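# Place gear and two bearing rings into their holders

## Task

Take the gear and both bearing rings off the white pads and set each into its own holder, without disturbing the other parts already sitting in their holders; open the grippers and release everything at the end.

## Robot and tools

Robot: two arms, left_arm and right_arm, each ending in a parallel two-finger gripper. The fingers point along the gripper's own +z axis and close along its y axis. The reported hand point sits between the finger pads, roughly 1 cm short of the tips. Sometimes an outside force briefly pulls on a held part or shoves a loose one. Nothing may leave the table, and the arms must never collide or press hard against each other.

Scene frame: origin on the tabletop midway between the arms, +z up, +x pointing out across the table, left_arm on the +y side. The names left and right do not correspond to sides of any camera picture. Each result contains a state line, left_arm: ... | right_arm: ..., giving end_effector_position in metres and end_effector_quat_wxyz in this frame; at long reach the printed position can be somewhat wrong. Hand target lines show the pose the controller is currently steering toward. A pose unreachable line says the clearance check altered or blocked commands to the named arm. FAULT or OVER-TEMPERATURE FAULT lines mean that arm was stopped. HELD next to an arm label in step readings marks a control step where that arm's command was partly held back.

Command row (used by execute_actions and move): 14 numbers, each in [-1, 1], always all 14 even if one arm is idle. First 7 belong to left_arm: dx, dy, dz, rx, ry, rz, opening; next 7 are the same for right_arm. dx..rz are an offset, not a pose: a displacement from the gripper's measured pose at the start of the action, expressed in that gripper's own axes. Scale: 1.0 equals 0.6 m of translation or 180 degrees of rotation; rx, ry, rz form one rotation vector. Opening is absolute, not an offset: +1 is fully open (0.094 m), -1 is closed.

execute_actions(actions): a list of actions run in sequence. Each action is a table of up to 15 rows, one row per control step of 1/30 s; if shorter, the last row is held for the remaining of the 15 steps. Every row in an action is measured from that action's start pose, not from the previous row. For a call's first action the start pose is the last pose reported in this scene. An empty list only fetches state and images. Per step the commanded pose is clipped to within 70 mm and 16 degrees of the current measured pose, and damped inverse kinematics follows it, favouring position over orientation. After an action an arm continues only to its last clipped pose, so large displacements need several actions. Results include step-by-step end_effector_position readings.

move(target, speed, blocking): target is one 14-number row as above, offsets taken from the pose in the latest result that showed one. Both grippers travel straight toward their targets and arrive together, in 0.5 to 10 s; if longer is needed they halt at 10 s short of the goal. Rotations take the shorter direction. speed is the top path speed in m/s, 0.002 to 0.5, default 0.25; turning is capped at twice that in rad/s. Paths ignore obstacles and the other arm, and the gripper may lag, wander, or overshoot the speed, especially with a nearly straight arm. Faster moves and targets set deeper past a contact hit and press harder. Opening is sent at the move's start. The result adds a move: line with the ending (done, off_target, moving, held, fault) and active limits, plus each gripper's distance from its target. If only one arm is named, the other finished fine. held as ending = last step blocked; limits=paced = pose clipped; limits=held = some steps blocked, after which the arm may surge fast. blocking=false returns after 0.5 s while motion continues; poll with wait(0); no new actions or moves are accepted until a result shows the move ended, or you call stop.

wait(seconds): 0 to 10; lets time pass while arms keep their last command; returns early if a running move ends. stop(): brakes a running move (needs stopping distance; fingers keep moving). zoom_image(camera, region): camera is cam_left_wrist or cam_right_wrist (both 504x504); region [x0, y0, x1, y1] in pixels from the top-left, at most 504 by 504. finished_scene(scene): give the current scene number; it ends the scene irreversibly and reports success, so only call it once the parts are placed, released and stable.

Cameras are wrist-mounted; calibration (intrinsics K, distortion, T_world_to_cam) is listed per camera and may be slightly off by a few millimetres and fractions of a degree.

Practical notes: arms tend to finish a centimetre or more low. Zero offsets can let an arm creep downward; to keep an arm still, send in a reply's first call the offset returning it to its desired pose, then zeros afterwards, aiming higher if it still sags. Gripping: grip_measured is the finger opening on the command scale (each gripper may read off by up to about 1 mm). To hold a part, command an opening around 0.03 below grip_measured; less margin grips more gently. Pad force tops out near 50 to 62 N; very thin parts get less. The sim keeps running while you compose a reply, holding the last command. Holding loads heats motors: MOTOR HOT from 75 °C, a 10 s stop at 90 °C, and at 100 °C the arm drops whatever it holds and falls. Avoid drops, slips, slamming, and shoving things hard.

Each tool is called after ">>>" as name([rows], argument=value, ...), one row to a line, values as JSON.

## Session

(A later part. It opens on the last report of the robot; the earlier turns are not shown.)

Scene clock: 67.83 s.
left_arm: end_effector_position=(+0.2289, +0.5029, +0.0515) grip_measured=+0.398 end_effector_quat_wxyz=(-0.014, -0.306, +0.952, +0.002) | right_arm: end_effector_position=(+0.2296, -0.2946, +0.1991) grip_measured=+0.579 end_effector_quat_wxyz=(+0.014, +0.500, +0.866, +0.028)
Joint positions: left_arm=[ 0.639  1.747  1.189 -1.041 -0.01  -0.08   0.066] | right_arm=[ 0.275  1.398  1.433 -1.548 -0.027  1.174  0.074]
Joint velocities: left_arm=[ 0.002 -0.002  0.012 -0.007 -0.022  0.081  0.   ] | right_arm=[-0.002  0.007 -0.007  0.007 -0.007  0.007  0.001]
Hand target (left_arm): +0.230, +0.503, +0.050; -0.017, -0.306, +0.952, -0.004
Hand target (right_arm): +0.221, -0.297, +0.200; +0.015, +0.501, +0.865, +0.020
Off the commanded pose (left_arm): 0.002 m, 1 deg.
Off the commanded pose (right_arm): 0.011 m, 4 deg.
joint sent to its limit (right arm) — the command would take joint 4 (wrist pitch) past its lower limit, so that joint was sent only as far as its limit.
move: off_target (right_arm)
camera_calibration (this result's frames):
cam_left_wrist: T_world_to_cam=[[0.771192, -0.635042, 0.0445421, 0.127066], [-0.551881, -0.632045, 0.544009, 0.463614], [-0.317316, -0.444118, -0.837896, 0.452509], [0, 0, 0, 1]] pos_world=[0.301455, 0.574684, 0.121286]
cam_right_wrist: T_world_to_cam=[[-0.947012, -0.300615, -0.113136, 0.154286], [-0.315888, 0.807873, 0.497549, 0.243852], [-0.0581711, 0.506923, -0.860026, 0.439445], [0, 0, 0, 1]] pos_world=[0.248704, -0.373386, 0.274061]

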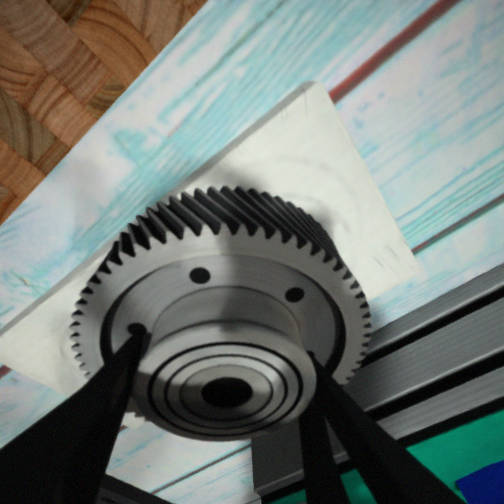

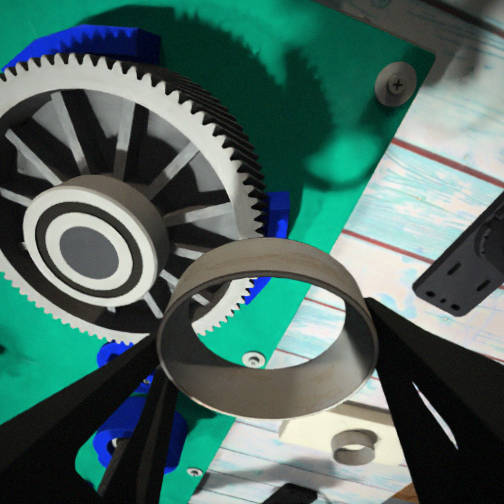

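>>> move(target=[-0.0108, 0, 0.002, 0.003, -0.0086, 0, 0.4, 0.2448, 0.3035, 0.0768, 0.0199, -0.0012, 0, 0.54], speed=0.25)

Scene clock: 72.60 s.
left_arm: end_effector_position=(+0.2322, +0.5049, +0.0514) grip_measured=+0.398 end_effector_quat_wxyz=(-0.007, -0.306, +0.952, +0.004) | right_arm: end_effector_position=(+0.3151, -0.0722, +0.1472) grip_measured=+0.579 end_effector_quat_wxyz=(-0.012, +0.496, +0.868, +0.007)
Joint positions: left_arm=[ 0.639  1.747  1.189 -1.025 -0.01  -0.08   0.066] | right_arm=[ 0.821  2.122  2.09  -1.534 -0.027  1.71   0.074]
Joint velocities: left_arm=[ 0.012  0.002 -0.007 -0.007  0.007  0.022 -0.001] | right_arm=[-0.007  0.022  0.002  0.022 -0.095  0.037  0.   ]
Hand target (left_arm): +0.234, +0.507, +0.050; -0.000, -0.306, +0.952, +0.001
Hand target (right_arm): +0.315, -0.076, +0.160; -0.003, +0.500, +0.866, +0.012
Off the commanded pose (left_arm): 0.003 m, 1 deg.
Off the commanded pose (right_arm): 0.018 m, 2 deg.
joint sent to its limit (right arm) — the command would take joint 4 (wrist pitch) past its lower limit, so that joint was sent only as far as its limit.
move: off_target (right_arm)
camera_calibration (this result's frames):
cam_left_wrist: T_world_to_cam=[[0.770561, -0.635422, 0.0497482, 0.125845], [-0.559087, -0.636383, 0.531449, 0.471271], [-0.306036, -0.437328, -0.845628, 0.44874], [0, 0, 0, 1]] pos_world=[0.303841, 0.57612, 0.12275]
cam_right_wrist: T_world_to_cam=[[-0.949459, -0.310264, -0.0475867, 0.286664], [-0.290296, 0.810267, 0.509112, 0.107421], [-0.119401, 0.497195, -0.859384, 0.305579], [0, 0, 0, 1]] pos_world=[0.339846, -0.15003, 0.221562]

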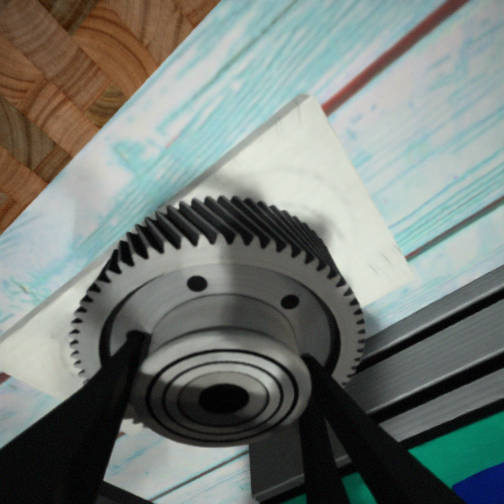

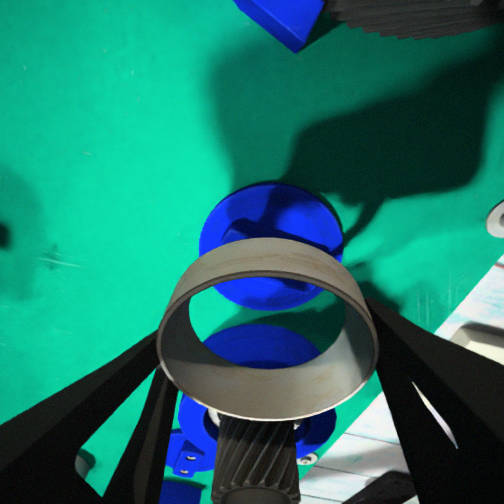

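>>> zoom_image(camera="cam_right_wrist", region=[150, 160, 390, 430])

Region (150, 160, 390, 430) of cam_right_wrist's 504x504 image, scaled by 1.867, with more detail than that image has.

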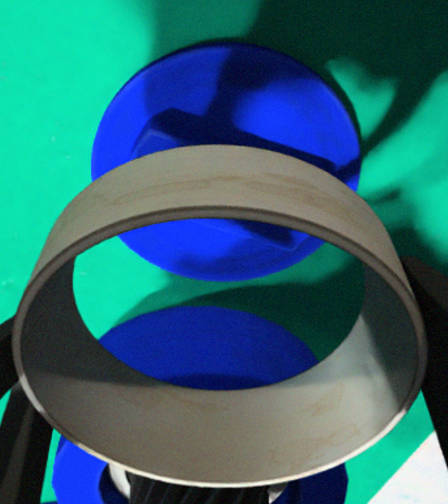

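>>> move(target=[-0.002, 0, 0.0, 0.0, -0.002, 0, 0.19, 0.0172, -0.0015, 0.0542, 0, -0.012, 0.0029, 0.54], speed=0.08)

Scene clock: 76.83 s.
left_arm: end_effector_position=(+0.2319, +0.5054, +0.0515) grip_measured=+0.222 end_effector_quat_wxyz=(-0.007, -0.306, +0.952, +0.005) | right_arm: end_effector_position=(+0.3090, -0.0623, +0.1139) grip_measured=+0.579 end_effector_quat_wxyz=(-0.004, +0.500, +0.866, -0.002)
Joint positions: left_arm=[ 0.639  1.747  1.189 -1.025 -0.013 -0.08   0.057] | right_arm=[ 0.858  2.122  1.957 -1.412 -0.006  1.756  0.074]
Joint velocities: left_arm=[-0.002 -0.002 -0.002 -0.007  0.037  0.007 -0.001] | right_arm=[-0.007 -0.017 -0.022 -0.051 -0.066 -0.007  0.001]
Hand target (left_arm): +0.233, +0.506, +0.051; -0.004, -0.306, +0.952, +0.005
Hand target (right_arm): +0.309, -0.063, +0.115; +0.004, +0.500, +0.866, -0.003
Off the commanded pose (left_arm): 0.001 m, 0 deg.
Off the commanded pose (right_arm): 0.001 m, 1 deg.
move: done
camera_calibration (this result's frames):
cam_left_wrist: T_world_to_cam=[[0.770856, -0.635282, 0.0468714, 0.126366], [-0.558032, -0.637968, 0.530658, 0.472005], [-0.307215, -0.435217, -0.846289, 0.448104], [0, 0, 0, 1]] pos_world=[0.303648, 0.576424, 0.12283]
cam_right_wrist: T_world_to_cam=[[-0.951752, -0.303766, -0.0435264, 0.283053], [-0.285495, 0.8245, 0.488561, 0.116322], [-0.112521, 0.477416, -0.871443, 0.26924], [0, 0, 0, 1]] pos_world=[0.332901, -0.138465, 0.190117]

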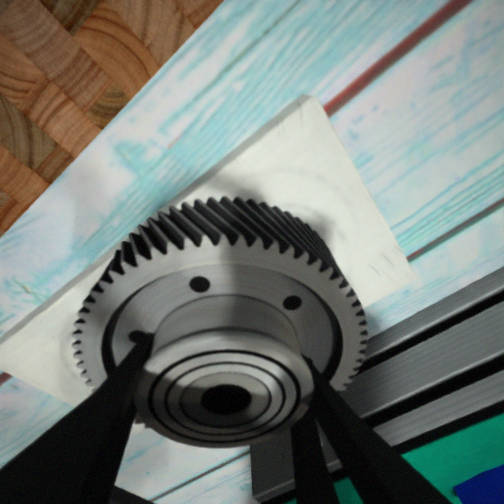

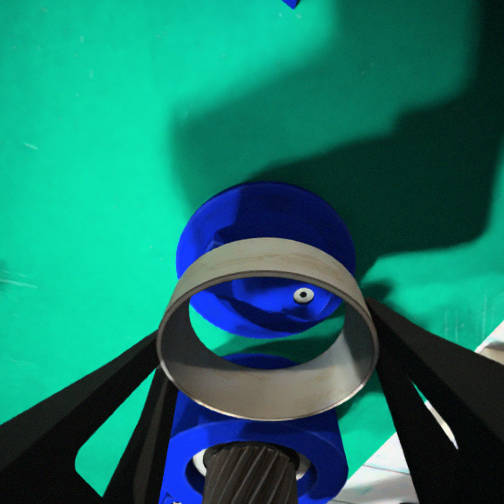

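>>> zoom_image(camera="cam_right_wrist", region=[150, 160, 390, 430])

Region (150, 160, 390, 430) of cam_right_wrist's 504x504 image, scaled by 1.867, with more detail than that image has.

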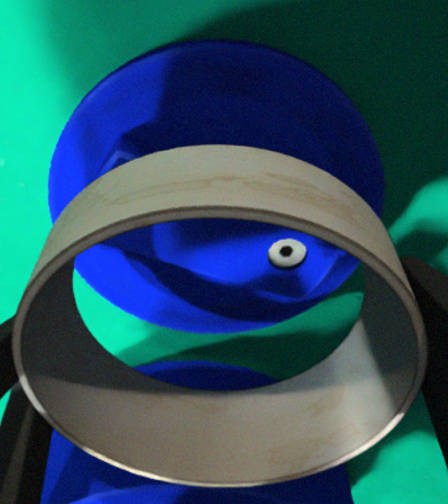

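>>> move(target=[0, 0, -0.165, 0.0044, -0.0033, 0, 0.19, -0.014, 0, 0.012, 0, -0.003, 0, 0.54], speed=0.12)

Scene clock: 81.70 s.
left_arm: end_effector_position=(+0.2215, +0.4987, +0.1082) grip_measured=+0.222 end_effector_quat_wxyz=(-0.057, -0.304, +0.951, -0.008) | right_arm: end_effector_position=(+0.3109, -0.0647, +0.1070) grip_measured=+0.579 end_effector_quat_wxyz=(-0.005, +0.499, +0.867, -0.003)
Joint positions: left_arm=[ 0.639  1.753  1.421 -1.353 -0.011 -0.078  0.057] | right_arm=[ 0.85   2.122  1.929 -1.387 -0.007  1.745  0.074]
Joint velocities: left_arm=[-0.007  0.022 -0.012 -0.007  0.007  0.007 -0.001] | right_arm=[-0.007 -0.017 -0.002  0.007 -0.007  0.051 -0.   ]
Hand target (left_arm): +0.230, +0.504, +0.148; +0.000, -0.306, +0.952, +0.000
Hand target (right_arm): +0.313, -0.070, +0.107; +0.000, +0.500, +0.866, -0.005
Off the commanded pose (left_arm): 0.044 m, 7 deg.
Off the commanded pose (right_arm): 0.005 m, 1 deg.
move: off_target (left_arm)
camera_calibration (this result's frames):
cam_left_wrist: T_world_to_cam=[[0.771939, -0.635524, 0.0148245, 0.130782], [-0.509868, -0.605047, 0.611517, 0.396009], [-0.379664, -0.479612, -0.791092, 0.522196], [0, 0, 0, 1]] pos_world=[0.299216, 0.57317, 0.169]
cam_right_wrist: T_world_to_cam=[[-0.950929, -0.30668, -0.0410084, 0.283099], [-0.286786, 0.823871, 0.488866, 0.122557], [-0.11614, 0.476638, -0.871394, 0.265655], [0, 0, 0, 1]] pos_world=[0.335208, -0.140771, 0.183186]

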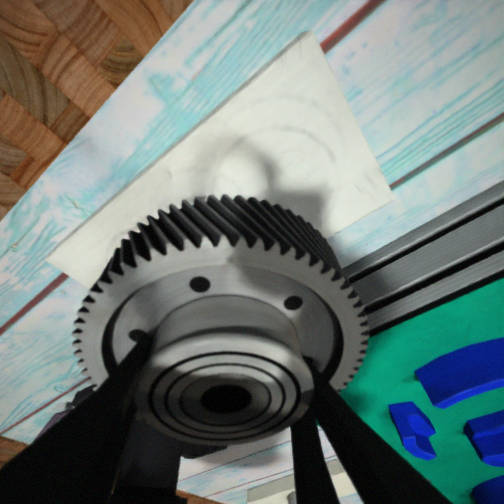

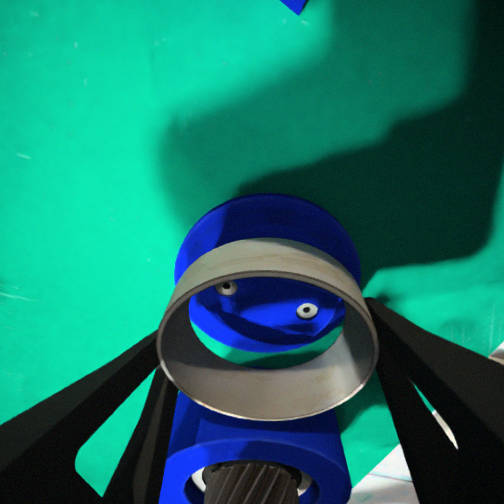

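>>> execute_actions([
  [[-0.009,0,-0.072,0.0062,-0.038,0,0.19,-0.005,0,0,0,-0.002,0,0.54],[-0.009,-0.001,-0.078,0.0062,-0.041,0,0.19,-0.005,0,0,0,-0.002,0,0.54],[-0.009,-0.002,-0.084,0.0062,-0.044,0,0.19,-0.005,0,0,0,-0.002,0,0.54],[-0.009,-0.003,-0.09,0.0062,-0.047,0,0.19,-0.005,0,0,0,-0.002,0,0.54],[-0.01,-0.004,-0.096,0.0062,-0.05,0,0.19,-0.005,0,0,0,-0.002,0,0.54],[-0.01,-0.006,-0.102,0.0062,-0.053,0,0.19,-0.005,0,0,0,-0.002,0,0.54],[-0.01,-0.008,-0.108,0.0062,-0.056,0,0.19,-0.005,0,0,0,-0.002,0,0.54],[-0.01,-0.01,-0.114,0.0062,-0.059,0,0.19,-0.005,0,0,0,-0.002,0,0.54],[-0.01,-0.012,-0.12,0.0062,-0.062,0,0.19,-0.005,0,0,0,-0.002,0,0.54],[-0.011,-0.014,-0.126,0.0062,-0.065,0,0.19,-0.005,0,0,0,-0.002,0,0.54],[-0.011,-0.016,-0.132,0.0062,-0.068,0,0.19,-0.005,0,0,0,-0.002,0,0.54],[-0.011,-0.017,-0.138,0.0062,-0.07,0,0.19,-0.005,0,0,0,-0.002,0,0.54],[-0.011,-0.017,-0.144,0.0062,-0.07,0,0.19,-0.005,0,0,0,-0.002,0,0.54]],
])

>>> wait(seconds=0.4)

Scene clock: 85.00 s.
left_arm: end_effector_position=(+0.2265, +0.4959, +0.1371) grip_measured=+0.222 end_effector_quat_wxyz=(-0.025, -0.304, +0.952, -0.000) | right_arm: end_effector_position=(+0.3109, -0.0647, +0.1070) grip_measured=+0.579 end_effector_quat_wxyz=(-0.005, +0.499, +0.867, -0.003)
Joint positions: left_arm=[ 0.622  1.699  1.478 -1.399 -0.011 -0.094  0.057] | right_arm=[ 0.85   2.122  1.929 -1.387 -0.007  1.745  0.074]
Joint velocities: left_arm=[-0.095 -0.066  0.33  -0.242  0.007 -0.081  0.001] | right_arm=[-0.002  0.017 -0.002  0.037 -0.066 -0.007  0.   ]
Hand target (left_arm): +0.236, +0.497, +0.189; +0.052, -0.305, +0.951, +0.016
Hand target (right_arm): +0.312, -0.067, +0.107; -0.002, +0.499, +0.867, -0.005
Off the commanded pose (left_arm): 0.058 m, 9 deg.
Off the commanded pose (right_arm): 0.003 m, 0 deg.
Step readings (end_effector_position):
0: left_arm (+0.2215, +0.4987, +0.1082) | right_arm (+0.3109, -0.0647, +0.1070)
1: left_arm (+0.2215, +0.4987, +0.1082) | right_arm (+0.3109, -0.0647, +0.1070)
2: left_arm (+0.2215, +0.4987, +0.1082) | right_arm (+0.3109, -0.0647, +0.1070)
4: left_arm (+0.2215, +0.4987, +0.1084) | right_arm (+0.3109, -0.0647, +0.1070)
8: left_arm (+0.2216, +0.4987, +0.1129) | right_arm (+0.3109, -0.0647, +0.1070)
15: end_effector_position above
camera_calibration (this result's frames):
cam_left_wrist: T_world_to_cam=[[0.770268, -0.63672, 0.0357059, 0.12286], [-0.542577, -0.6249, 0.561347, 0.403337], [-0.335108, -0.451761, -0.82681, 0.526681], [0, 0, 0, 1]] pos_world=[0.300702, 0.568207, 0.204667]
cam_right_wrist: T_world_to_cam=[[-0.950929, -0.30668, -0.0410084, 0.283099], [-0.286786, 0.823871, 0.488866, 0.122557], [-0.11614, 0.476638, -0.871394, 0.265655], [0, 0, 0, 1]] pos_world=[0.335208, -0.140771, 0.183186]

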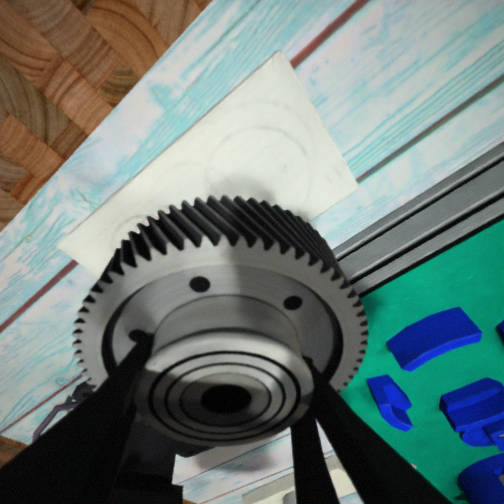

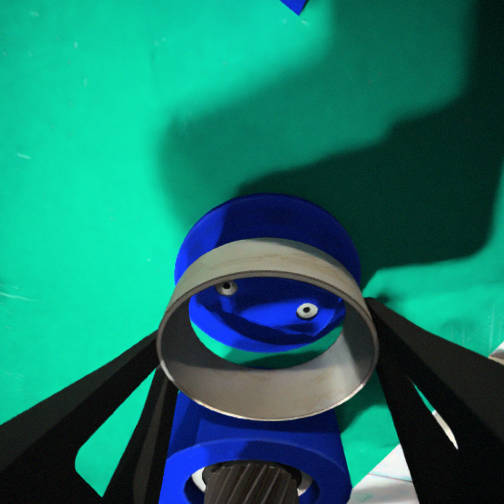

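Scene clock: 85.40 s.
left_arm: end_effector_position=(+0.2264, +0.4942, +0.1446) grip_measured=+0.222 end_effector_quat_wxyz=(-0.024, -0.305, +0.952, +0.001) | right_arm: end_effector_position=(+0.3109, -0.0647, +0.1070) grip_measured=+0.579 end_effector_quat_wxyz=(-0.005, +0.499, +0.867, -0.003)
Joint positions: left_arm=[ 0.617  1.692  1.5   -1.424 -0.011 -0.1    0.057] | right_arm=[ 0.85   2.122  1.929 -1.387 -0.007  1.745  0.074]
Joint velocities: left_arm=[-0.007 -0.012 -0.012 -0.037  0.095  0.007 -0.001] | right_arm=[-0.007  0.002  0.007  0.051 -0.022 -0.007  0.001]
Hand target (left_arm): +0.236, +0.497, +0.188; +0.051, -0.305, +0.951, +0.016
Hand target (right_arm): +0.312, -0.067, +0.107; -0.002, +0.499, +0.867, -0.005
Off the commanded pose (left_arm): 0.051 m, 9 deg.
Off the commanded pose (right_arm): 0.003 m, 0 deg.
wait: 0.40 s; no rest
camera_calibration (this result's frames):
cam_left_wrist: T_world_to_cam=[[0.770875, -0.635923, 0.0367911, 0.120888], [-0.543666, -0.626744, 0.558229, 0.399589], [-0.331932, -0.450327, -0.828871, 0.530901], [0, 0, 0, 1]] pos_world=[0.300276, 0.566394, 0.212538]
cam_right_wrist: T_world_to_cam=[[-0.950929, -0.30668, -0.0410084, 0.283099], [-0.286786, 0.823871, 0.488866, 0.122557], [-0.11614, 0.476638, -0.871394, 0.265655], [0, 0, 0, 1]] pos_world=[0.335208, -0.140771, 0.183186]

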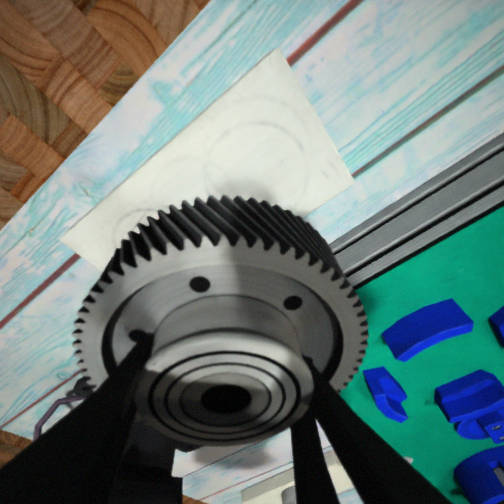

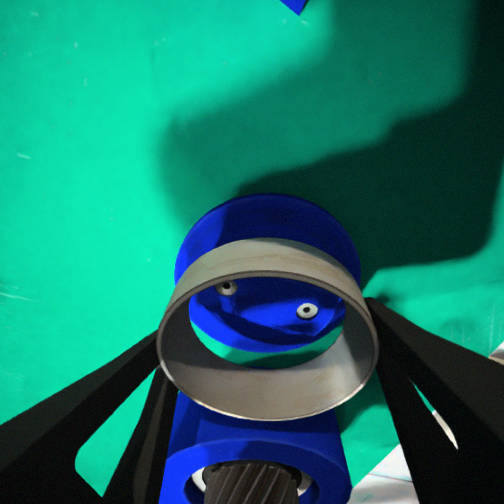

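>>> execute_actions([
  [[-0.013,-0.010,-0.074,0.004,-0.052,0.003,0.19,-0.005,0,0,0,-0.002,0,0.54],[-0.013,-0.016,-0.074,0.004,-0.053,0.007,0.19,-0.005,0,0,0,-0.002,0,0.54],[-0.012,-0.023,-0.074,0.005,-0.054,0.012,0.19,-0.005,0,0,0,-0.002,0,0.54],[-0.012,-0.031,-0.074,0.005,-0.055,0.017,0.19,-0.005,0,0,0,-0.002,0,0.54],[-0.011,-0.039,-0.074,0.006,-0.056,0.022,0.19,-0.005,0,0,0,-0.002,0,0.54],[-0.011,-0.047,-0.074,0.006,-0.057,0.027,0.19,-0.005,0,0,0,-0.002,0,0.54],[-0.010,-0.055,-0.074,0.006,-0.058,0.032,0.19,-0.005,0,0,0,-0.002,0,0.54],[-0.010,-0.063,-0.074,0.007,-0.059,0.037,0.19,-0.005,0,0,0,-0.002,0,0.54],[-0.009,-0.071,-0.074,0.007,-0.06,0.042,0.19,-0.005,0,0,0,-0.002,0,0.54],[-0.009,-0.079,-0.074,0.008,-0.06,0.047,0.19,-0.005,0,0,0,-0.002,0,0.54],[-0.008,-0.087,-0.074,0.008,-0.06,0.052,0.19,-0.005,0,0,0,-0.002,0,0.54],[-0.007,-0.095,-0.074,0.008,-0.06,0.057,0.19,-0.005,0,0,0,-0.002,0,0.54],[-0.007,-0.103,-0.074,0.009,-0.06,0.062,0.19,-0.005,0,0,0,-0.002,0,0.54],[-0.006,-0.111,-0.074,0.009,-0.06,0.067,0.19,-0.005,0,0,0,-0.002,0,0.54],[-0.005,-0.118,-0.074,0.010,-0.06,0.073,0.19,-0.005,0,0,0,-0.002,0,0.54]],
  [[-0.013,-0.041,-0.074,0.004,-0.052,0.026,0.19,-0.005,0,0,0,-0.002,0,0.54],[-0.013,-0.049,-0.074,0.004,-0.052,0.031,0.19,-0.005,0,0,0,-0.002,0,0.54],[-0.012,-0.056,-0.074,0.005,-0.052,0.036,0.19,-0.005,0,0,0,-0.002,0,0.54],[-0.012,-0.064,-0.074,0.005,-0.052,0.040,0.19,-0.005,0,0,0,-0.002,0,0.54],[-0.011,-0.071,-0.074,0.006,-0.052,0.045,0.19,-0.005,0,0,0,-0.002,0,0.54],[-0.011,-0.079,-0.074,0.006,-0.052,0.050,0.19,-0.005,0,0,0,-0.002,0,0.54],[-0.010,-0.086,-0.074,0.006,-0.052,0.055,0.19,-0.005,0,0,0,-0.002,0,0.54],[-0.010,-0.094,-0.074,0.007,-0.052,0.060,0.19,-0.005,0,0,0,-0.002,0,0.54],[-0.009,-0.101,-0.074,0.007,-0.052,0.065,0.19,-0.005,0,0,0,-0.002,0,0.54],[-0.008,-0.109,-0.074,0.008,-0.052,0.070,0.19,-0.005,0,0,0,-0.002,0,0.54],[-0.007,-0.116,-0.074,0.008,-0.052,0.074,0.19,-0.005,0,0,0,-0.002,0,0.54],[-0.006,-0.124,-0.074,0.008,-0.052,0.079,0.19,-0.005,0,0,0,-0.002,0,0.54],[-0.005,-0.131,-0.074,0.009,-0.052,0.084,0.19,-0.005,0,0,0,-0.002,0,0.54],[-0.004,-0.139,-0.074,0.009,-0.052,0.089,0.19,-0.005,0,0,0,-0.002,0,0.54],[-0.003,-0.146,-0.074,0.010,-0.052,0.094,0.19,-0.005,0,0,0,-0.002,0,0.54]],
  [[-0.013,-0.041,-0.074,0.004,-0.052,0.026,0.19,-0.005,0,0,0,-0.002,0,0.54],[-0.013,-0.049,-0.074,0.004,-0.052,0.031,0.19,-0.005,0,0,0,-0.002,0,0.54],[-0.012,-0.057,-0.074,0.005,-0.052,0.036,0.19,-0.005,0,0,0,-0.002,0,0.54],[-0.012,-0.065,-0.074,0.005,-0.052,0.041,0.19,-0.005,0,0,0,-0.002,0,0.54],[-0.011,-0.073,-0.074,0.006,-0.052,0.046,0.19,-0.005,0,0,0,-0.002,0,0.54],[-0.011,-0.081,-0.074,0.006,-0.052,0.051,0.19,-0.005,0,0,0,-0.002,0,0.54],[-0.010,-0.089,-0.074,0.006,-0.052,0.056,0.19,-0.005,0,0,0,-0.002,0,0.54],[-0.010,-0.097,-0.074,0.007,-0.052,0.061,0.19,-0.005,0,0,0,-0.002,0,0.54],[-0.009,-0.105,-0.074,0.007,-0.052,0.066,0.19,-0.005,0,0,0,-0.002,0,0.54],[-0.008,-0.113,-0.074,0.008,-0.052,0.071,0.19,-0.005,0,0,0,-0.002,0,0.54],[-0.007,-0.120,-0.074,0.008,-0.052,0.076,0.19,-0.005,0,0,0,-0.002,0,0.54],[-0.006,-0.127,-0.074,0.008,-0.052,0.081,0.19,-0.005,0,0,0,-0.002,0,0.54],[-0.005,-0.133,-0.074,0.009,-0.052,0.085,0.19,-0.005,0,0,0,-0.002,0,0.54],[-0.004,-0.138,-0.074,0.009,-0.052,0.088,0.19,-0.005,0,0,0,-0.002,0,0.54],[-0.003,-0.142,-0.074,0.010,-0.052,0.091,0.19,-0.005,0,0,0,-0.002,0,0.54]],
])

>>> wait(seconds=0.5)

Scene clock: 91.87 s.
left_arm: end_effector_position=(+0.2625, +0.2991, +0.1451) grip_measured=+0.222 end_effector_quat_wxyz=(-0.011, +0.043, +0.999, +0.013) | right_arm: end_effector_position=(+0.3109, -0.0647, +0.1070) grip_measured=+0.579 end_effector_quat_wxyz=(-0.005, +0.499, +0.867, -0.003)
Joint positions: left_arm=[-0.083  1.672  1.48  -1.404 -0.022 -0.093  0.057] | right_arm=[ 0.85   2.122  1.929 -1.387 -0.007  1.745  0.074]
Joint velocities: left_arm=[-0.295 -0.007  0.012  0.037  0.037  0.037  0.   ] | right_arm=[-0.002  0.002  0.022 -0.037 -0.007  0.051 -0.001]
Hand target (left_arm): +0.279, +0.291, +0.188; +0.071, +0.056, +0.996, +0.004
Hand target (right_arm): +0.312, -0.067, +0.107; -0.002, +0.499, +0.867, -0.005
Off the commanded pose (left_arm): 0.048 m, 9 deg.
Off the commanded pose (right_arm): 0.003 m, 0 deg.
Step readings (end_effector_position; steps 1 to 15: 1st action; 16 to 30: 2nd action; 31 to 45: 3rd action):
0: left_arm (+0.2258, +0.4938, +0.1446) | right_arm (+0.3109, -0.0647, +0.1070)
1: left_arm (+0.2258, +0.4937, +0.1446) | right_arm (+0.3109, -0.0647, +0.1070)
2: left_arm (+0.2261, +0.4934, +0.1446) | right_arm (+0.3109, -0.0647, +0.1070)
4: left_arm (+0.2273, +0.4911, +0.1444) | right_arm (+0.3109, -0.0647, +0.1070)
8: left_arm (+0.2334, +0.4773, +0.1448) | right_arm (+0.3109, -0.0647, +0.1070)
15: left_arm (+0.2493, +0.4435, +0.1451) | right_arm (+0.3109, -0.0647, +0.1070)
16: left_arm (+0.2512, +0.4386, +0.1451) | right_arm (+0.3109, -0.0647, +0.1070)
17: left_arm (+0.2530, +0.4338, +0.1451) | right_arm (+0.3109, -0.0647, +0.1070)
19: left_arm (+0.2563, +0.4224, +0.1451) | right_arm (+0.3109, -0.0647, +0.1070)
23: left_arm (+0.2613, +0.4005, +0.1451) | right_arm (+0.3109, -0.0647, +0.1070)
30: left_arm (+0.2651, +0.3730, +0.1451) | right_arm (+0.3109, -0.0647, +0.1070)
31: left_arm (+0.2655, +0.3686, +0.1451) | right_arm (+0.3109, -0.0647, +0.1070)
32: left_arm (+0.2659, +0.3639, +0.1451) | right_arm (+0.3109, -0.0647, +0.1070)
34: left_arm (+0.2663, +0.3522, +0.1452) | right_arm (+0.3109, -0.0647, +0.1070)
38: left_arm (+0.2658, +0.3281, +0.1451) | right_arm (+0.3109, -0.0647, +0.1070)
45: end_effector_position above
camera_calibration (this result's frames):
cam_left_wrist: T_world_to_cam=[[0.171975, -0.984528, 0.0336008, 0.230926], [-0.832864, -0.127098, 0.538687, 0.225962], [-0.526082, -0.120626, -0.841836, 0.409723], [0, 0, 0, 1]] pos_world=[0.36403, 0.305496, 0.215437]
cam_right_wrist: T_world_to_cam=[[-0.950929, -0.30668, -0.0410084, 0.283099], [-0.286786, 0.823871, 0.488866, 0.122557], [-0.11614, 0.476638, -0.871394, 0.265655], [0, 0, 0, 1]] pos_world=[0.335208, -0.140771, 0.183186]

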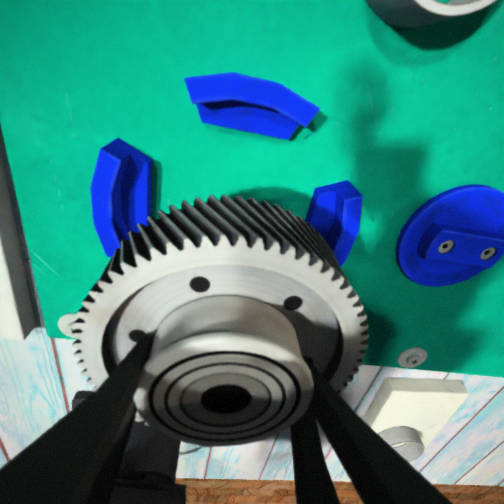

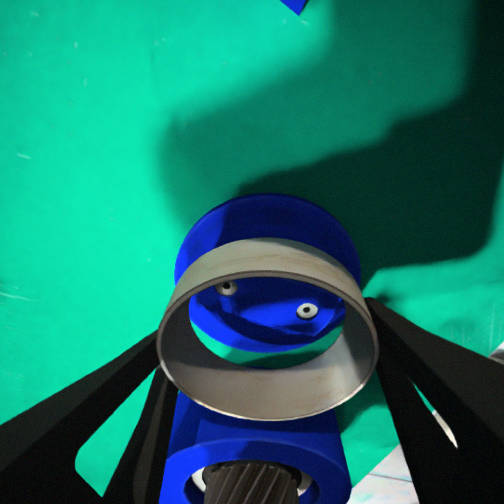

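Scene clock: 92.37 s.
left_arm: end_effector_position=(+0.2613, +0.2924, +0.1451) grip_measured=+0.222 end_effector_quat_wxyz=(-0.011, +0.055, +0.998, +0.010) | right_arm: end_effector_position=(+0.3109, -0.0647, +0.1070) grip_measured=+0.579 end_effector_quat_wxyz=(-0.005, +0.499, +0.867, -0.003)
Joint positions: left_arm=[-0.103  1.672  1.48  -1.404 -0.017 -0.09   0.057] | right_arm=[ 0.85   2.122  1.929 -1.387 -0.007  1.745  0.074]
Joint velocities: left_arm=[-0.007 -0.002 -0.002  0.081 -0.037 -0.051  0.001] | right_arm=[ 0.017 -0.012 -0.007  0.007 -0.007 -0.022 -0.001]
Hand target (left_arm): +0.279, +0.291, +0.188; +0.071, +0.056, +0.996, +0.004
Hand target (right_arm): +0.312, -0.067, +0.107; -0.002, +0.499, +0.867, -0.005
Off the commanded pose (left_arm): 0.048 m, 9 deg.
Off the commanded pose (right_arm): 0.003 m, 0 deg.
wait: 0.50 s; at rest by 0.27 s
camera_calibration (this result's frames):
cam_left_wrist: T_world_to_cam=[[0.149584, -0.987979, 0.03902, 0.230601], [-0.834884, -0.105066, 0.540306, 0.217975], [-0.529711, -0.113399, -0.840564, 0.406918], [0, 0, 0, 1]] pos_world=[0.363038, 0.296875, 0.215269]
cam_right_wrist: T_world_to_cam=[[-0.950929, -0.30668, -0.0410084, 0.283099], [-0.286786, 0.823871, 0.488866, 0.122557], [-0.11614, 0.476638, -0.871394, 0.265655], [0, 0, 0, 1]] pos_world=[0.335208, -0.140771, 0.183186]

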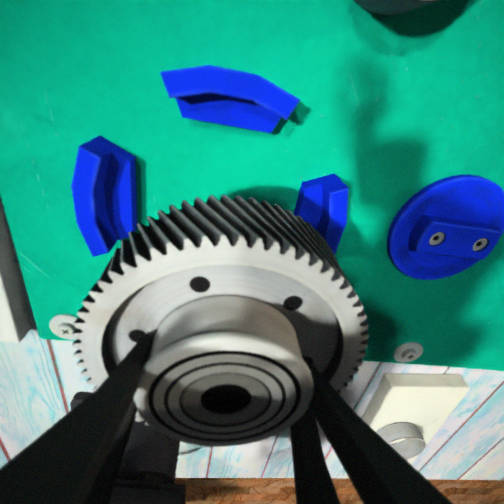

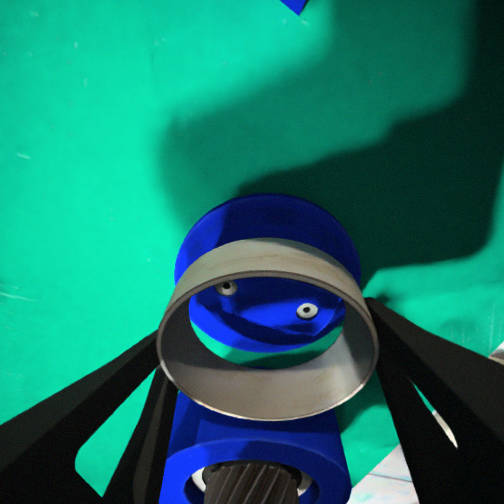

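>>> zoom_image(camera="cam_left_wrist", region=[60, 50, 380, 290])

Region (60, 50, 380, 290) of cam_left_wrist's 504x504 image, scaled by 1.575, with more detail than that image has; it fills the top 378 rows of this view, and the rest is white.

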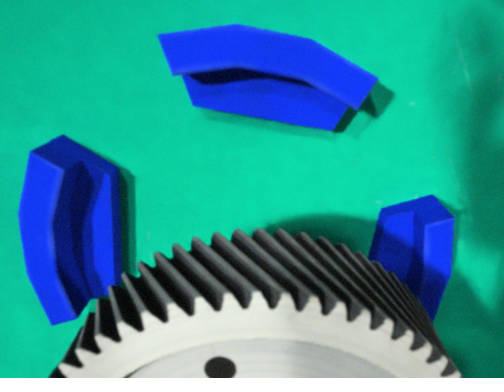

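>>> execute_actions([
  [[-0.031,0.004,-0.071,0.005,-0.052,0,0.19,-0.005,0,0,0,-0.002,0,0.54],[-0.035,0.006,-0.069,0.005,-0.052,0,0.19,-0.005,0,0,0,-0.002,0,0.54],[-0.039,0.008,-0.068,0.006,-0.053,0,0.19,-0.005,0,0,0,-0.002,0,0.54],[-0.043,0.010,-0.066,0.006,-0.053,0,0.19,-0.005,0,0,0,-0.002,0,0.54],[-0.047,0.013,-0.064,0.007,-0.054,0,0.19,-0.005,0,0,0,-0.002,0,0.54],[-0.051,0.015,-0.063,0.007,-0.054,0,0.19,-0.005,0,0,0,-0.002,0,0.54],[-0.055,0.017,-0.061,0.008,-0.055,0,0.19,-0.005,0,0,0,-0.002,0,0.54],[-0.059,0.019,-0.060,0.008,-0.055,0,0.19,-0.005,0,0,0,-0.002,0,0.54],[-0.063,0.021,-0.058,0.008,-0.055,0,0.19,-0.005,0,0,0,-0.002,0,0.54],[-0.067,0.023,-0.056,0.008,-0.055,0,0.19,-0.005,0,0,0,-0.002,0,0.54],[-0.071,0.025,-0.055,0.008,-0.055,0,0.19,-0.005,0,0,0,-0.002,0,0.54],[-0.075,0.027,-0.053,0.008,-0.055,0,0.19,-0.005,0,0,0,-0.002,0,0.54],[-0.078,0.029,-0.052,0.008,-0.055,0,0.19,-0.005,0,0,0,-0.002,0,0.54],[-0.0805,0.0303,-0.051,0.008,-0.055,0,0.19,-0.005,0,0,0,-0.002,0,0.54]],
])

>>> wait(seconds=0.5)

Scene clock: 96.93 s.
left_arm: end_effector_position=(+0.2801, +0.3081, +0.1344) grip_measured=+0.222 end_effector_quat_wxyz=(-0.016, +0.049, +0.999, +0.006) | right_arm: end_effector_position=(+0.3109, -0.0647, +0.1070) grip_measured=+0.579 end_effector_quat_wxyz=(-0.005, +0.499, +0.867, -0.003)
Joint positions: left_arm=[-0.036  1.741  1.516 -1.38  -0.009 -0.035  0.057] | right_arm=[ 0.85   2.122  1.929 -1.387 -0.007  1.745  0.074]
Joint velocities: left_arm=[0.081 0.227 0.051 0.242 0.037 0.037 0.001] | right_arm=[-0.007  0.002  0.002  0.037  0.051  0.051  0.   ]
Hand target (left_arm): +0.307, +0.305, +0.176; +0.074, +0.054, +0.996, -0.007
Hand target (right_arm): +0.312, -0.067, +0.107; -0.002, +0.499, +0.867, -0.005
Off the commanded pose (left_arm): 0.052 m, 11 deg.
Off the commanded pose (right_arm): 0.003 m, 0 deg.
Step readings (end_effector_position):
0: left_arm (+0.2613, +0.2924, +0.1451) | right_arm (+0.3109, -0.0647, +0.1070)
1: left_arm (+0.2613, +0.2924, +0.1451) | right_arm (+0.3109, -0.0647, +0.1070)
2: left_arm (+0.2614, +0.2925, +0.1451) | right_arm (+0.3109, -0.0647, +0.1070)
4: left_arm (+0.2616, +0.2934, +0.1451) | right_arm (+0.3109, -0.0647, +0.1070)
8: left_arm (+0.2645, +0.2992, +0.1441) | right_arm (+0.3109, -0.0647, +0.1070)
15: end_effector_position above
camera_calibration (this result's frames):
cam_left_wrist: T_world_to_cam=[[0.161207, -0.985904, 0.0447863, 0.239028], [-0.827735, -0.110352, 0.550162, 0.239362], [-0.537464, -0.125761, -0.833856, 0.414735], [0, 0, 0, 1]] pos_world=[0.3825, 0.31423, 0.203436]
cam_right_wrist: T_world_to_cam=[[-0.950929, -0.30668, -0.0410084, 0.283099], [-0.286786, 0.823871, 0.488866, 0.122557], [-0.11614, 0.476638, -0.871394, 0.265655], [0, 0, 0, 1]] pos_world=[0.335208, -0.140771, 0.183186]

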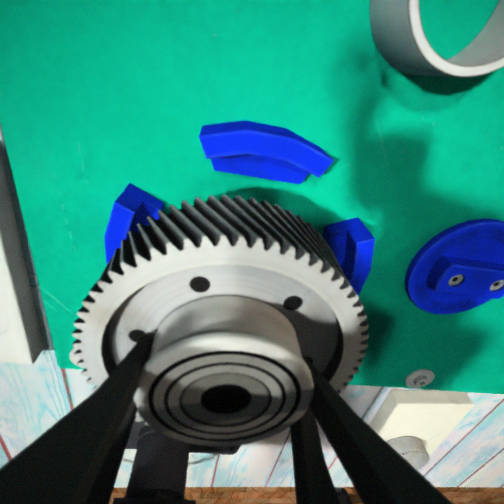

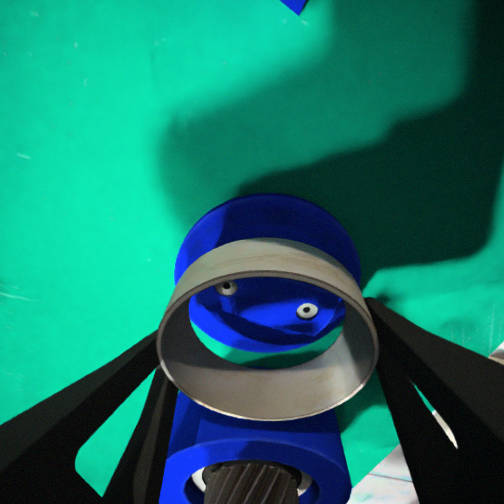

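Scene clock: 97.43 s.
left_arm: end_effector_position=(+0.2879, +0.3083, +0.1296) grip_measured=+0.222 end_effector_quat_wxyz=(-0.010, +0.054, +0.998, +0.005) | right_arm: end_effector_position=(+0.3109, -0.0647, +0.1070) grip_measured=+0.579 end_effector_quat_wxyz=(-0.005, +0.499, +0.867, -0.003)
Joint positions: left_arm=[-0.032  1.758  1.518 -1.351 -0.008 -0.021  0.057] | right_arm=[ 0.85   2.122  1.929 -1.387 -0.007  1.745  0.074]
Joint velocities: left_arm=[-0.007 -0.007 -0.002 -0.007  0.007 -0.022 -0.001] | right_arm=[-0.012 -0.002 -0.002  0.007 -0.051 -0.007 -0.001]
Hand target (left_arm): +0.307, +0.305, +0.176; +0.074, +0.054, +0.996, -0.007
Hand target (right_arm): +0.312, -0.067, +0.107; -0.002, +0.499, +0.867, -0.005
Off the commanded pose (left_arm): 0.051 m, 10 deg.
Off the commanded pose (right_arm): 0.003 m, 0 deg.
wait: 0.50 s; at rest by 0.30 s
camera_calibration (this result's frames):
cam_left_wrist: T_world_to_cam=[[0.151617, -0.98718, 0.0498875, 0.240689], [-0.835538, -0.101035, 0.540063, 0.249185], [-0.528099, -0.123566, -0.840145, 0.412355], [0, 0, 0, 1]] pos_world=[0.389475, 0.313732, 0.199855]
cam_right_wrist: T_world_to_cam=[[-0.950929, -0.30668, -0.0410084, 0.283099], [-0.286786, 0.823871, 0.488866, 0.122557], [-0.11614, 0.476638, -0.871394, 0.265655], [0, 0, 0, 1]] pos_world=[0.335208, -0.140771, 0.183186]

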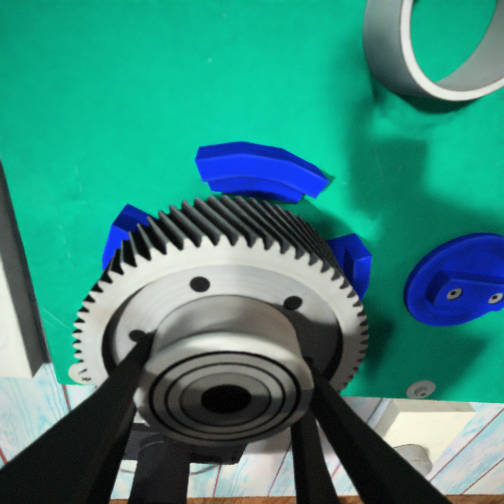

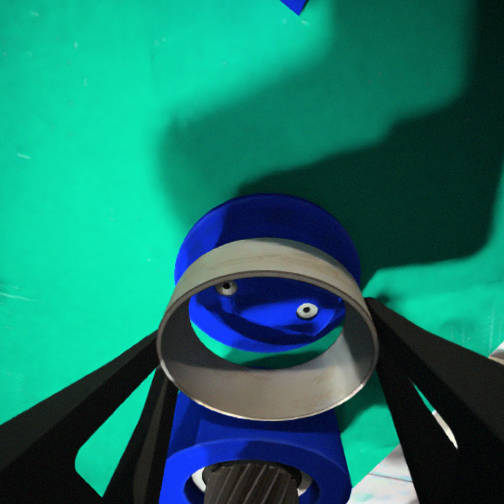

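>>> zoom_image(camera="cam_left_wrist", region=[90, 130, 390, 310])

Region (90, 130, 390, 310) of cam_left_wrist's 504x504 image, scaled by 1.680, with more detail than that image has; it fills the top 302 rows of this view, and the rest is white.

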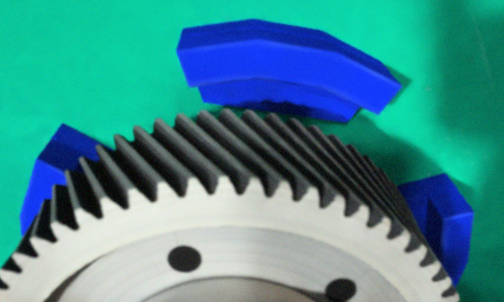

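>>> execute_actions([
  [[-0.032,-0.003,-0.077,0.0048,-0.054,0,0.19,-0.005,0,0,0,-0.002,0,0.54],[-0.033,-0.005,-0.076,0.0048,-0.054,0,0.19,-0.005,0,0,0,-0.002,0,0.54],[-0.034,-0.007,-0.076,0.0048,-0.054,0,0.19,-0.005,0,0,0,-0.002,0,0.54],[-0.035,-0.009,-0.075,0.0048,-0.054,0,0.19,-0.005,0,0,0,-0.002,0,0.54],[-0.036,-0.011,-0.074,0.0048,-0.054,0,0.19,-0.005,0,0,0,-0.002,0,0.54],[-0.037,-0.013,-0.073,0.0048,-0.054,0,0.19,-0.005,0,0,0,-0.002,0,0.54],[-0.0378,-0.014,-0.073,0.0048,-0.054,0,0.19,-0.005,0,0,0,-0.002,0,0.54]],
])

Scene clock: 102.27 s.
left_arm: end_effector_position=(+0.2875, +0.3058, +0.1296) grip_measured=+0.222 end_effector_quat_wxyz=(-0.010, +0.053, +0.999, +0.005) | right_arm: end_effector_position=(+0.3109, -0.0647, +0.1070) grip_measured=+0.579 end_effector_quat_wxyz=(-0.005, +0.499, +0.867, -0.003)
Joint positions: left_arm=[-0.04   1.758  1.518 -1.352 -0.008 -0.031  0.057] | right_arm=[ 0.85   2.122  1.929 -1.387 -0.007  1.745  0.074]
Joint velocities: left_arm=[-0.012 -0.002 -0.002  0.051 -0.037 -0.066 -0.001] | right_arm=[-0.007  0.002  0.002  0.11  -0.022 -0.007 -0.   ]
Hand target (left_arm): +0.306, +0.298, +0.173; +0.074, +0.053, +0.996, -0.008
Hand target (right_arm): +0.312, -0.067, +0.107; -0.002, +0.499, +0.867, -0.005
Off the commanded pose (left_arm): 0.050 m, 10 deg.
Off the commanded pose (right_arm): 0.003 m, 0 deg.
Step readings (end_effector_position):
0: left_arm (+0.2878, +0.3083, +0.1296) | right_arm (+0.3109, -0.0647, +0.1070)
1: left_arm (+0.2878, +0.3083, +0.1296) | right_arm (+0.3109, -0.0647, +0.1070)
2: left_arm (+0.2878, +0.3083, +0.1296) | right_arm (+0.3109, -0.0647, +0.1070)
4: left_arm (+0.2878, +0.3083, +0.1296) | right_arm (+0.3109, -0.0647, +0.1070)
8: left_arm (+0.2877, +0.3077, +0.1296) | right_arm (+0.3109, -0.0647, +0.1070)
15: end_effector_position above
camera_calibration (this result's frames):
cam_left_wrist: T_world_to_cam=[[0.153887, -0.986843, 0.0495952, 0.237567], [-0.835159, -0.103082, 0.540263, 0.24908], [-0.528042, -0.124559, -0.840034, 0.412105], [0, 0, 0, 1]] pos_world=[0.389072, 0.311448, 0.199831]
cam_right_wrist: T_world_to_cam=[[-0.950929, -0.30668, -0.0410084, 0.283099], [-0.286786, 0.823871, 0.488866, 0.122557], [-0.11614, 0.476638, -0.871394, 0.265655], [0, 0, 0, 1]] pos_world=[0.335208, -0.140771, 0.183186]

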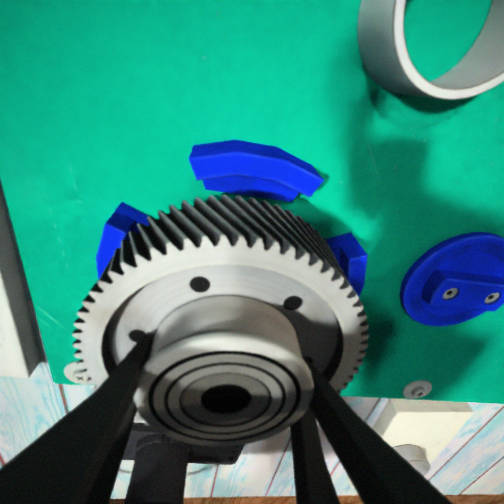

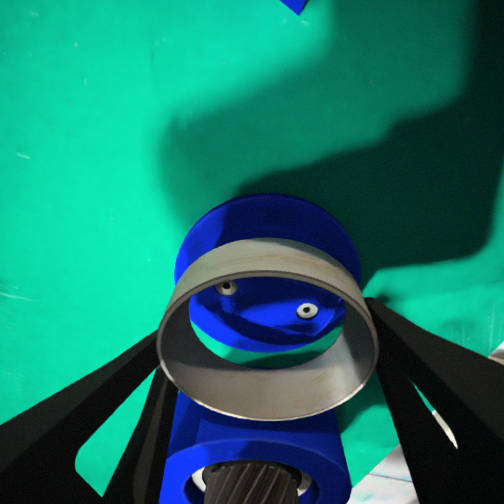

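>>> execute_actions([
  [[-0.040,-0.010,-0.073,0.0048,-0.054,0,0.19,-0.005,0,0,0,-0.002,0,0.54],[-0.042,-0.011,-0.073,0.0048,-0.054,0,0.19,-0.005,0,0,0,-0.002,0,0.54],[-0.044,-0.012,-0.0725,0.0048,-0.054,0,0.19,-0.005,0,0,0,-0.002,0,0.54],[-0.046,-0.013,-0.072,0.0048,-0.054,0,0.19,-0.005,0,0,0,-0.002,0,0.54],[-0.0475,-0.014,-0.072,0.0048,-0.054,0,0.19,-0.005,0,0,0,-0.002,0,0.54],[-0.0487,-0.0145,-0.0717,0.0048,-0.054,0,0.19,-0.005,0,0,0,-0.002,0,0.54]],
])

Scene clock: 104.10 s.
left_arm: end_effector_position=(+0.2910, +0.3026, +0.1270) grip_measured=+0.222 end_effector_quat_wxyz=(-0.011, +0.051, +0.999, +0.005) | right_arm: end_effector_position=(+0.3109, -0.0647, +0.1070) grip_measured=+0.579 end_effector_quat_wxyz=(-0.005, +0.499, +0.867, -0.003)
Joint positions: left_arm=[-0.048  1.774  1.527 -1.346 -0.008 -0.043  0.057] | right_arm=[ 0.85   2.122  1.929 -1.387 -0.007  1.745  0.074]
Joint velocities: left_arm=[-0.017 -0.002 -0.002  0.022  0.051  0.007  0.001] | right_arm=[-0.007  0.002 -0.007  0.007 -0.022 -0.007 -0.001]
Hand target (left_arm): +0.312, +0.295, +0.172; +0.074, +0.052, +0.996, -0.008
Hand target (right_arm): +0.312, -0.067, +0.107; -0.002, +0.499, +0.867, -0.005
Off the commanded pose (left_arm): 0.052 m, 10 deg.
Off the commanded pose (right_arm): 0.003 m, 0 deg.
Step readings (end_effector_position):
0: left_arm (+0.2875, +0.3058, +0.1296) | right_arm (+0.3109, -0.0647, +0.1070)
1: left_arm (+0.2875, +0.3058, +0.1296) | right_arm (+0.3109, -0.0647, +0.1070)
2: left_arm (+0.2875, +0.3058, +0.1296) | right_arm (+0.3109, -0.0647, +0.1070)
4: left_arm (+0.2875, +0.3058, +0.1296) | right_arm (+0.3109, -0.0647, +0.1070)
8: left_arm (+0.2886, +0.3044, +0.1292) | right_arm (+0.3109, -0.0647, +0.1070)
15: end_effector_position above
camera_calibration (this result's frames):
cam_left_wrist: T_world_to_cam=[[0.156945, -0.986389, 0.0490489, 0.233031], [-0.834295, -0.10584, 0.541064, 0.253595], [-0.528508, -0.125838, -0.83955, 0.411894], [0, 0, 0, 1]] pos_world=[0.39269, 0.308531, 0.197165]
cam_right_wrist: T_world_to_cam=[[-0.950929, -0.30668, -0.0410084, 0.283099], [-0.286786, 0.823871, 0.488866, 0.122557], [-0.11614, 0.476638, -0.871394, 0.265655], [0, 0, 0, 1]] pos_world=[0.335208, -0.140771, 0.183186]

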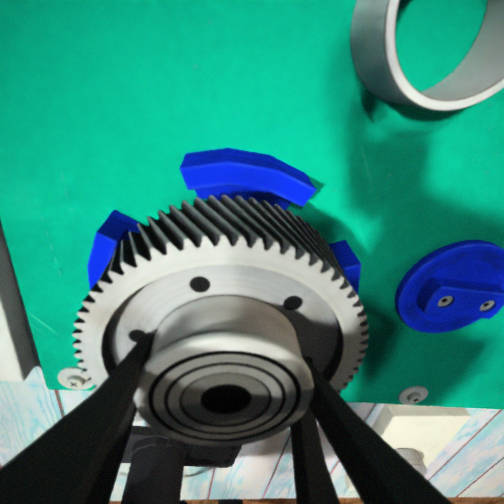

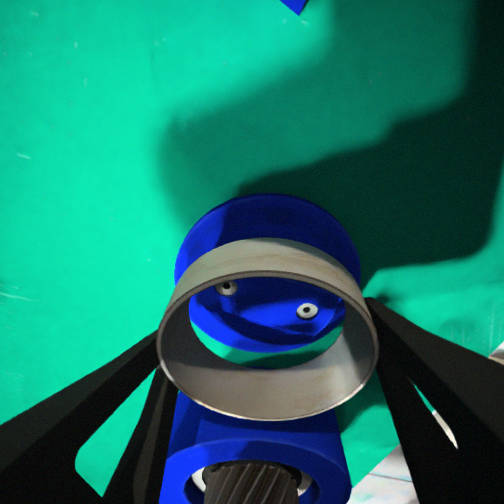

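>>> execute_actions([
  [[-0.039,-0.007,-0.0727,0.0048,-0.052,0,0.19,-0.005,0,0,0,-0.002,0,0.54],[-0.036,-0.007,-0.0695,0.0048,-0.0494,0,0.19,-0.005,0,0,0,-0.002,0,0.54],[-0.033,-0.007,-0.0662,0.0048,-0.0469,0,0.19,-0.005,0,0,0,-0.002,0,0.54],[-0.030,-0.007,-0.063,0.0048,-0.0443,0,0.19,-0.005,0,0,0,-0.002,0,0.54],[-0.0267,-0.007,-0.0597,0.0048,-0.0418,0,0.19,-0.005,0,0,0,-0.002,0,0.54],[-0.0267,-0.007,-0.058,0.0048,-0.0418,0,0.19,-0.005,0,0,0,-0.002,0,0.54],[-0.0267,-0.007,-0.056,0.0048,-0.0418,0,0.19,-0.005,0,0,0,-0.002,0,0.54],[-0.0267,-0.007,-0.054,0.0048,-0.0418,0,0.19,-0.005,0,0,0,-0.002,0,0.54],[-0.0267,-0.007,-0.052,0.0048,-0.0418,0,0.19,-0.005,0,0,0,-0.002,0,0.54],[-0.0267,-0.007,-0.050,0.0048,-0.0418,0,0.19,-0.005,0,0,0,-0.002,0,0.54],[-0.0267,-0.007,-0.048,0.0048,-0.0418,0,0.19,-0.005,0,0,0,-0.002,0,0.54]],
])

>>> wait(seconds=0.3)

Scene clock: 106.97 s.
left_arm: end_effector_position=(+0.2898, +0.3029, +0.1221) grip_measured=+0.222 end_effector_quat_wxyz=(-0.013, +0.051, +0.999, +0.006) | right_arm: end_effector_position=(+0.3109, -0.0647, +0.1070) grip_measured=+0.579 end_effector_quat_wxyz=(-0.005, +0.499, +0.867, -0.003)
Joint positions: left_arm=[-0.048  1.775  1.508 -1.332 -0.009 -0.044  0.057] | right_arm=[ 0.85   2.122  1.929 -1.387 -0.007  1.745  0.074]
Joint velocities: left_arm=[-0.012 -0.002 -0.002 -0.007  0.037  0.037 -0.   ] | right_arm=[-0.002 -0.002 -0.022  0.007 -0.022  0.051 -0.001]
Hand target (left_arm): +0.305, +0.297, +0.155; +0.054, +0.050, +0.997, -0.006
Hand target (right_arm): +0.312, -0.067, +0.107; -0.002, +0.499, +0.867, -0.005
Off the commanded pose (left_arm): 0.038 m, 8 deg.
Off the commanded pose (right_arm): 0.003 m, 0 deg.
Step readings (end_effector_position):
0: left_arm (+0.2910, +0.3026, +0.1269) | right_arm (+0.3109, -0.0647, +0.1070)
1: left_arm (+0.2910, +0.3026, +0.1269) | right_arm (+0.3109, -0.0647, +0.1070)
2: left_arm (+0.2910, +0.3026, +0.1269) | right_arm (+0.3109, -0.0647, +0.1070)
4: left_arm (+0.2910, +0.3026, +0.1269) | right_arm (+0.3109, -0.0647, +0.1070)
8: left_arm (+0.2910, +0.3026, +0.1267) | right_arm (+0.3109, -0.0647, +0.1070)
15: end_effector_position above
camera_calibration (this result's frames):
cam_left_wrist: T_world_to_cam=[[0.158275, -0.986324, 0.0459683, 0.233775], [-0.831436, -0.108019, 0.545019, 0.254562], [-0.5326, -0.124483, -0.837163, 0.407641], [0, 0, 0, 1]] pos_world=[0.391761, 0.30882, 0.191774]
cam_right_wrist: T_world_to_cam=[[-0.950929, -0.30668, -0.0410084, 0.283099], [-0.286786, 0.823871, 0.488866, 0.122557], [-0.11614, 0.476638, -0.871394, 0.265655], [0, 0, 0, 1]] pos_world=[0.335208, -0.140771, 0.183186]

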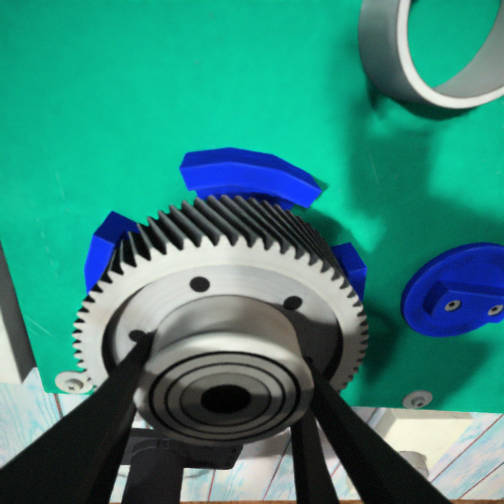

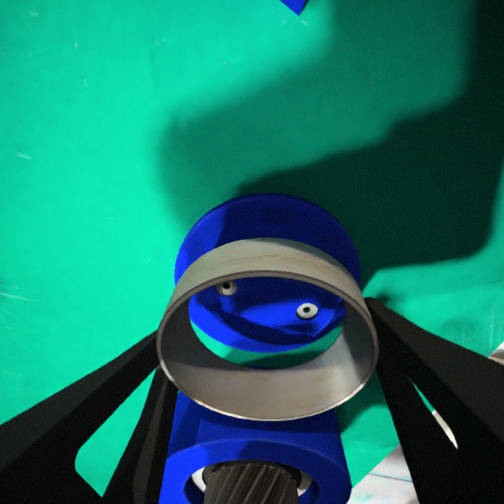

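Scene clock: 107.27 s.
left_arm: end_effector_position=(+0.2900, +0.3029, +0.1221) grip_measured=+0.222 end_effector_quat_wxyz=(-0.013, +0.051, +0.999, +0.006) | right_arm: end_effector_position=(+0.3109, -0.0647, +0.1070) grip_measured=+0.579 end_effector_quat_wxyz=(-0.005, +0.499, +0.867, -0.003)
Joint positions: left_arm=[-0.048  1.775  1.508 -1.331 -0.009 -0.044  0.057] | right_arm=[ 0.85   2.122  1.929 -1.387 -0.007  1.745  0.074]
Joint velocities: left_arm=[-0.012 -0.007 -0.032  0.007  0.007 -0.037  0.   ] | right_arm=[ 0.002 -0.007  0.007 -0.037  0.007  0.022  0.   ]
Hand target (left_arm): +0.305, +0.297, +0.155; +0.054, +0.051, +0.997, -0.006
Hand target (right_arm): +0.312, -0.067, +0.107; -0.002, +0.499, +0.867, -0.005
Off the commanded pose (left_arm): 0.038 m, 8 deg.
Off the commanded pose (right_arm): 0.003 m, 0 deg.
wait: 0.30 s; at rest by 0.17 s
camera_calibration (this result's frames):
cam_left_wrist: T_world_to_cam=[[0.15824, -0.986319, 0.0461966, 0.233699], [-0.831848, -0.107959, 0.544403, 0.254894], [-0.531968, -0.124575, -0.837551, 0.407625], [0, 0, 0, 1]] pos_world=[0.391896, 0.3088, 0.191845]
cam_right_wrist: T_world_to_cam=[[-0.950929, -0.30668, -0.0410084, 0.283099], [-0.286786, 0.823871, 0.488866, 0.122557], [-0.11614, 0.476638, -0.871394, 0.265655], [0, 0, 0, 1]] pos_world=[0.335208, -0.140771, 0.183186]

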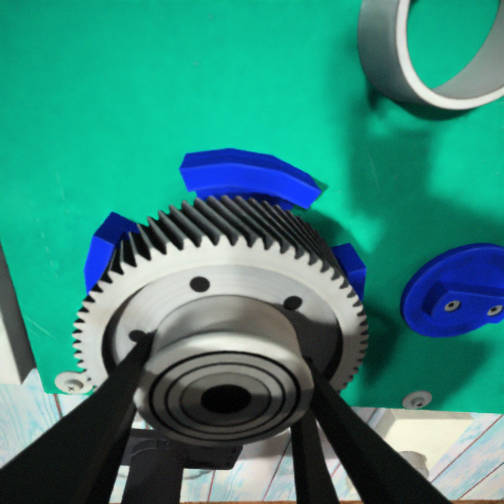

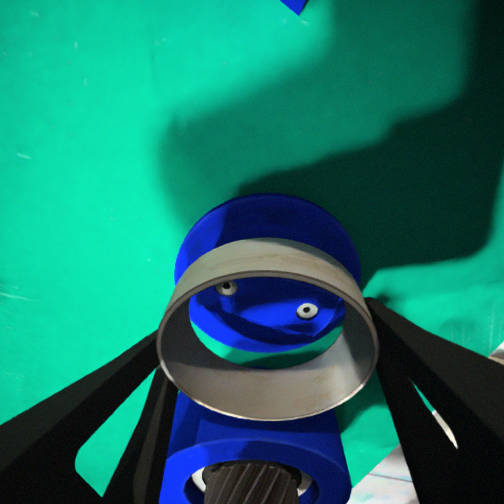

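>>> zoom_image(camera="cam_left_wrist", region=[70, 140, 380, 320])

Region (70, 140, 380, 320) of cam_left_wrist's 504x504 image, scaled by 1.626, with more detail than that image has; it fills the top 293 rows of this view, and the rest is white.

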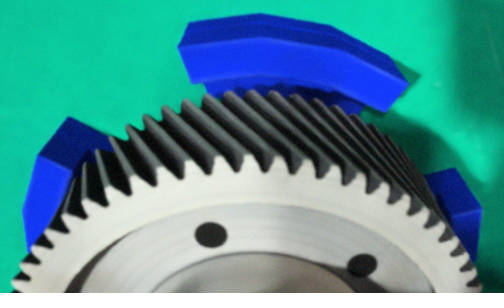

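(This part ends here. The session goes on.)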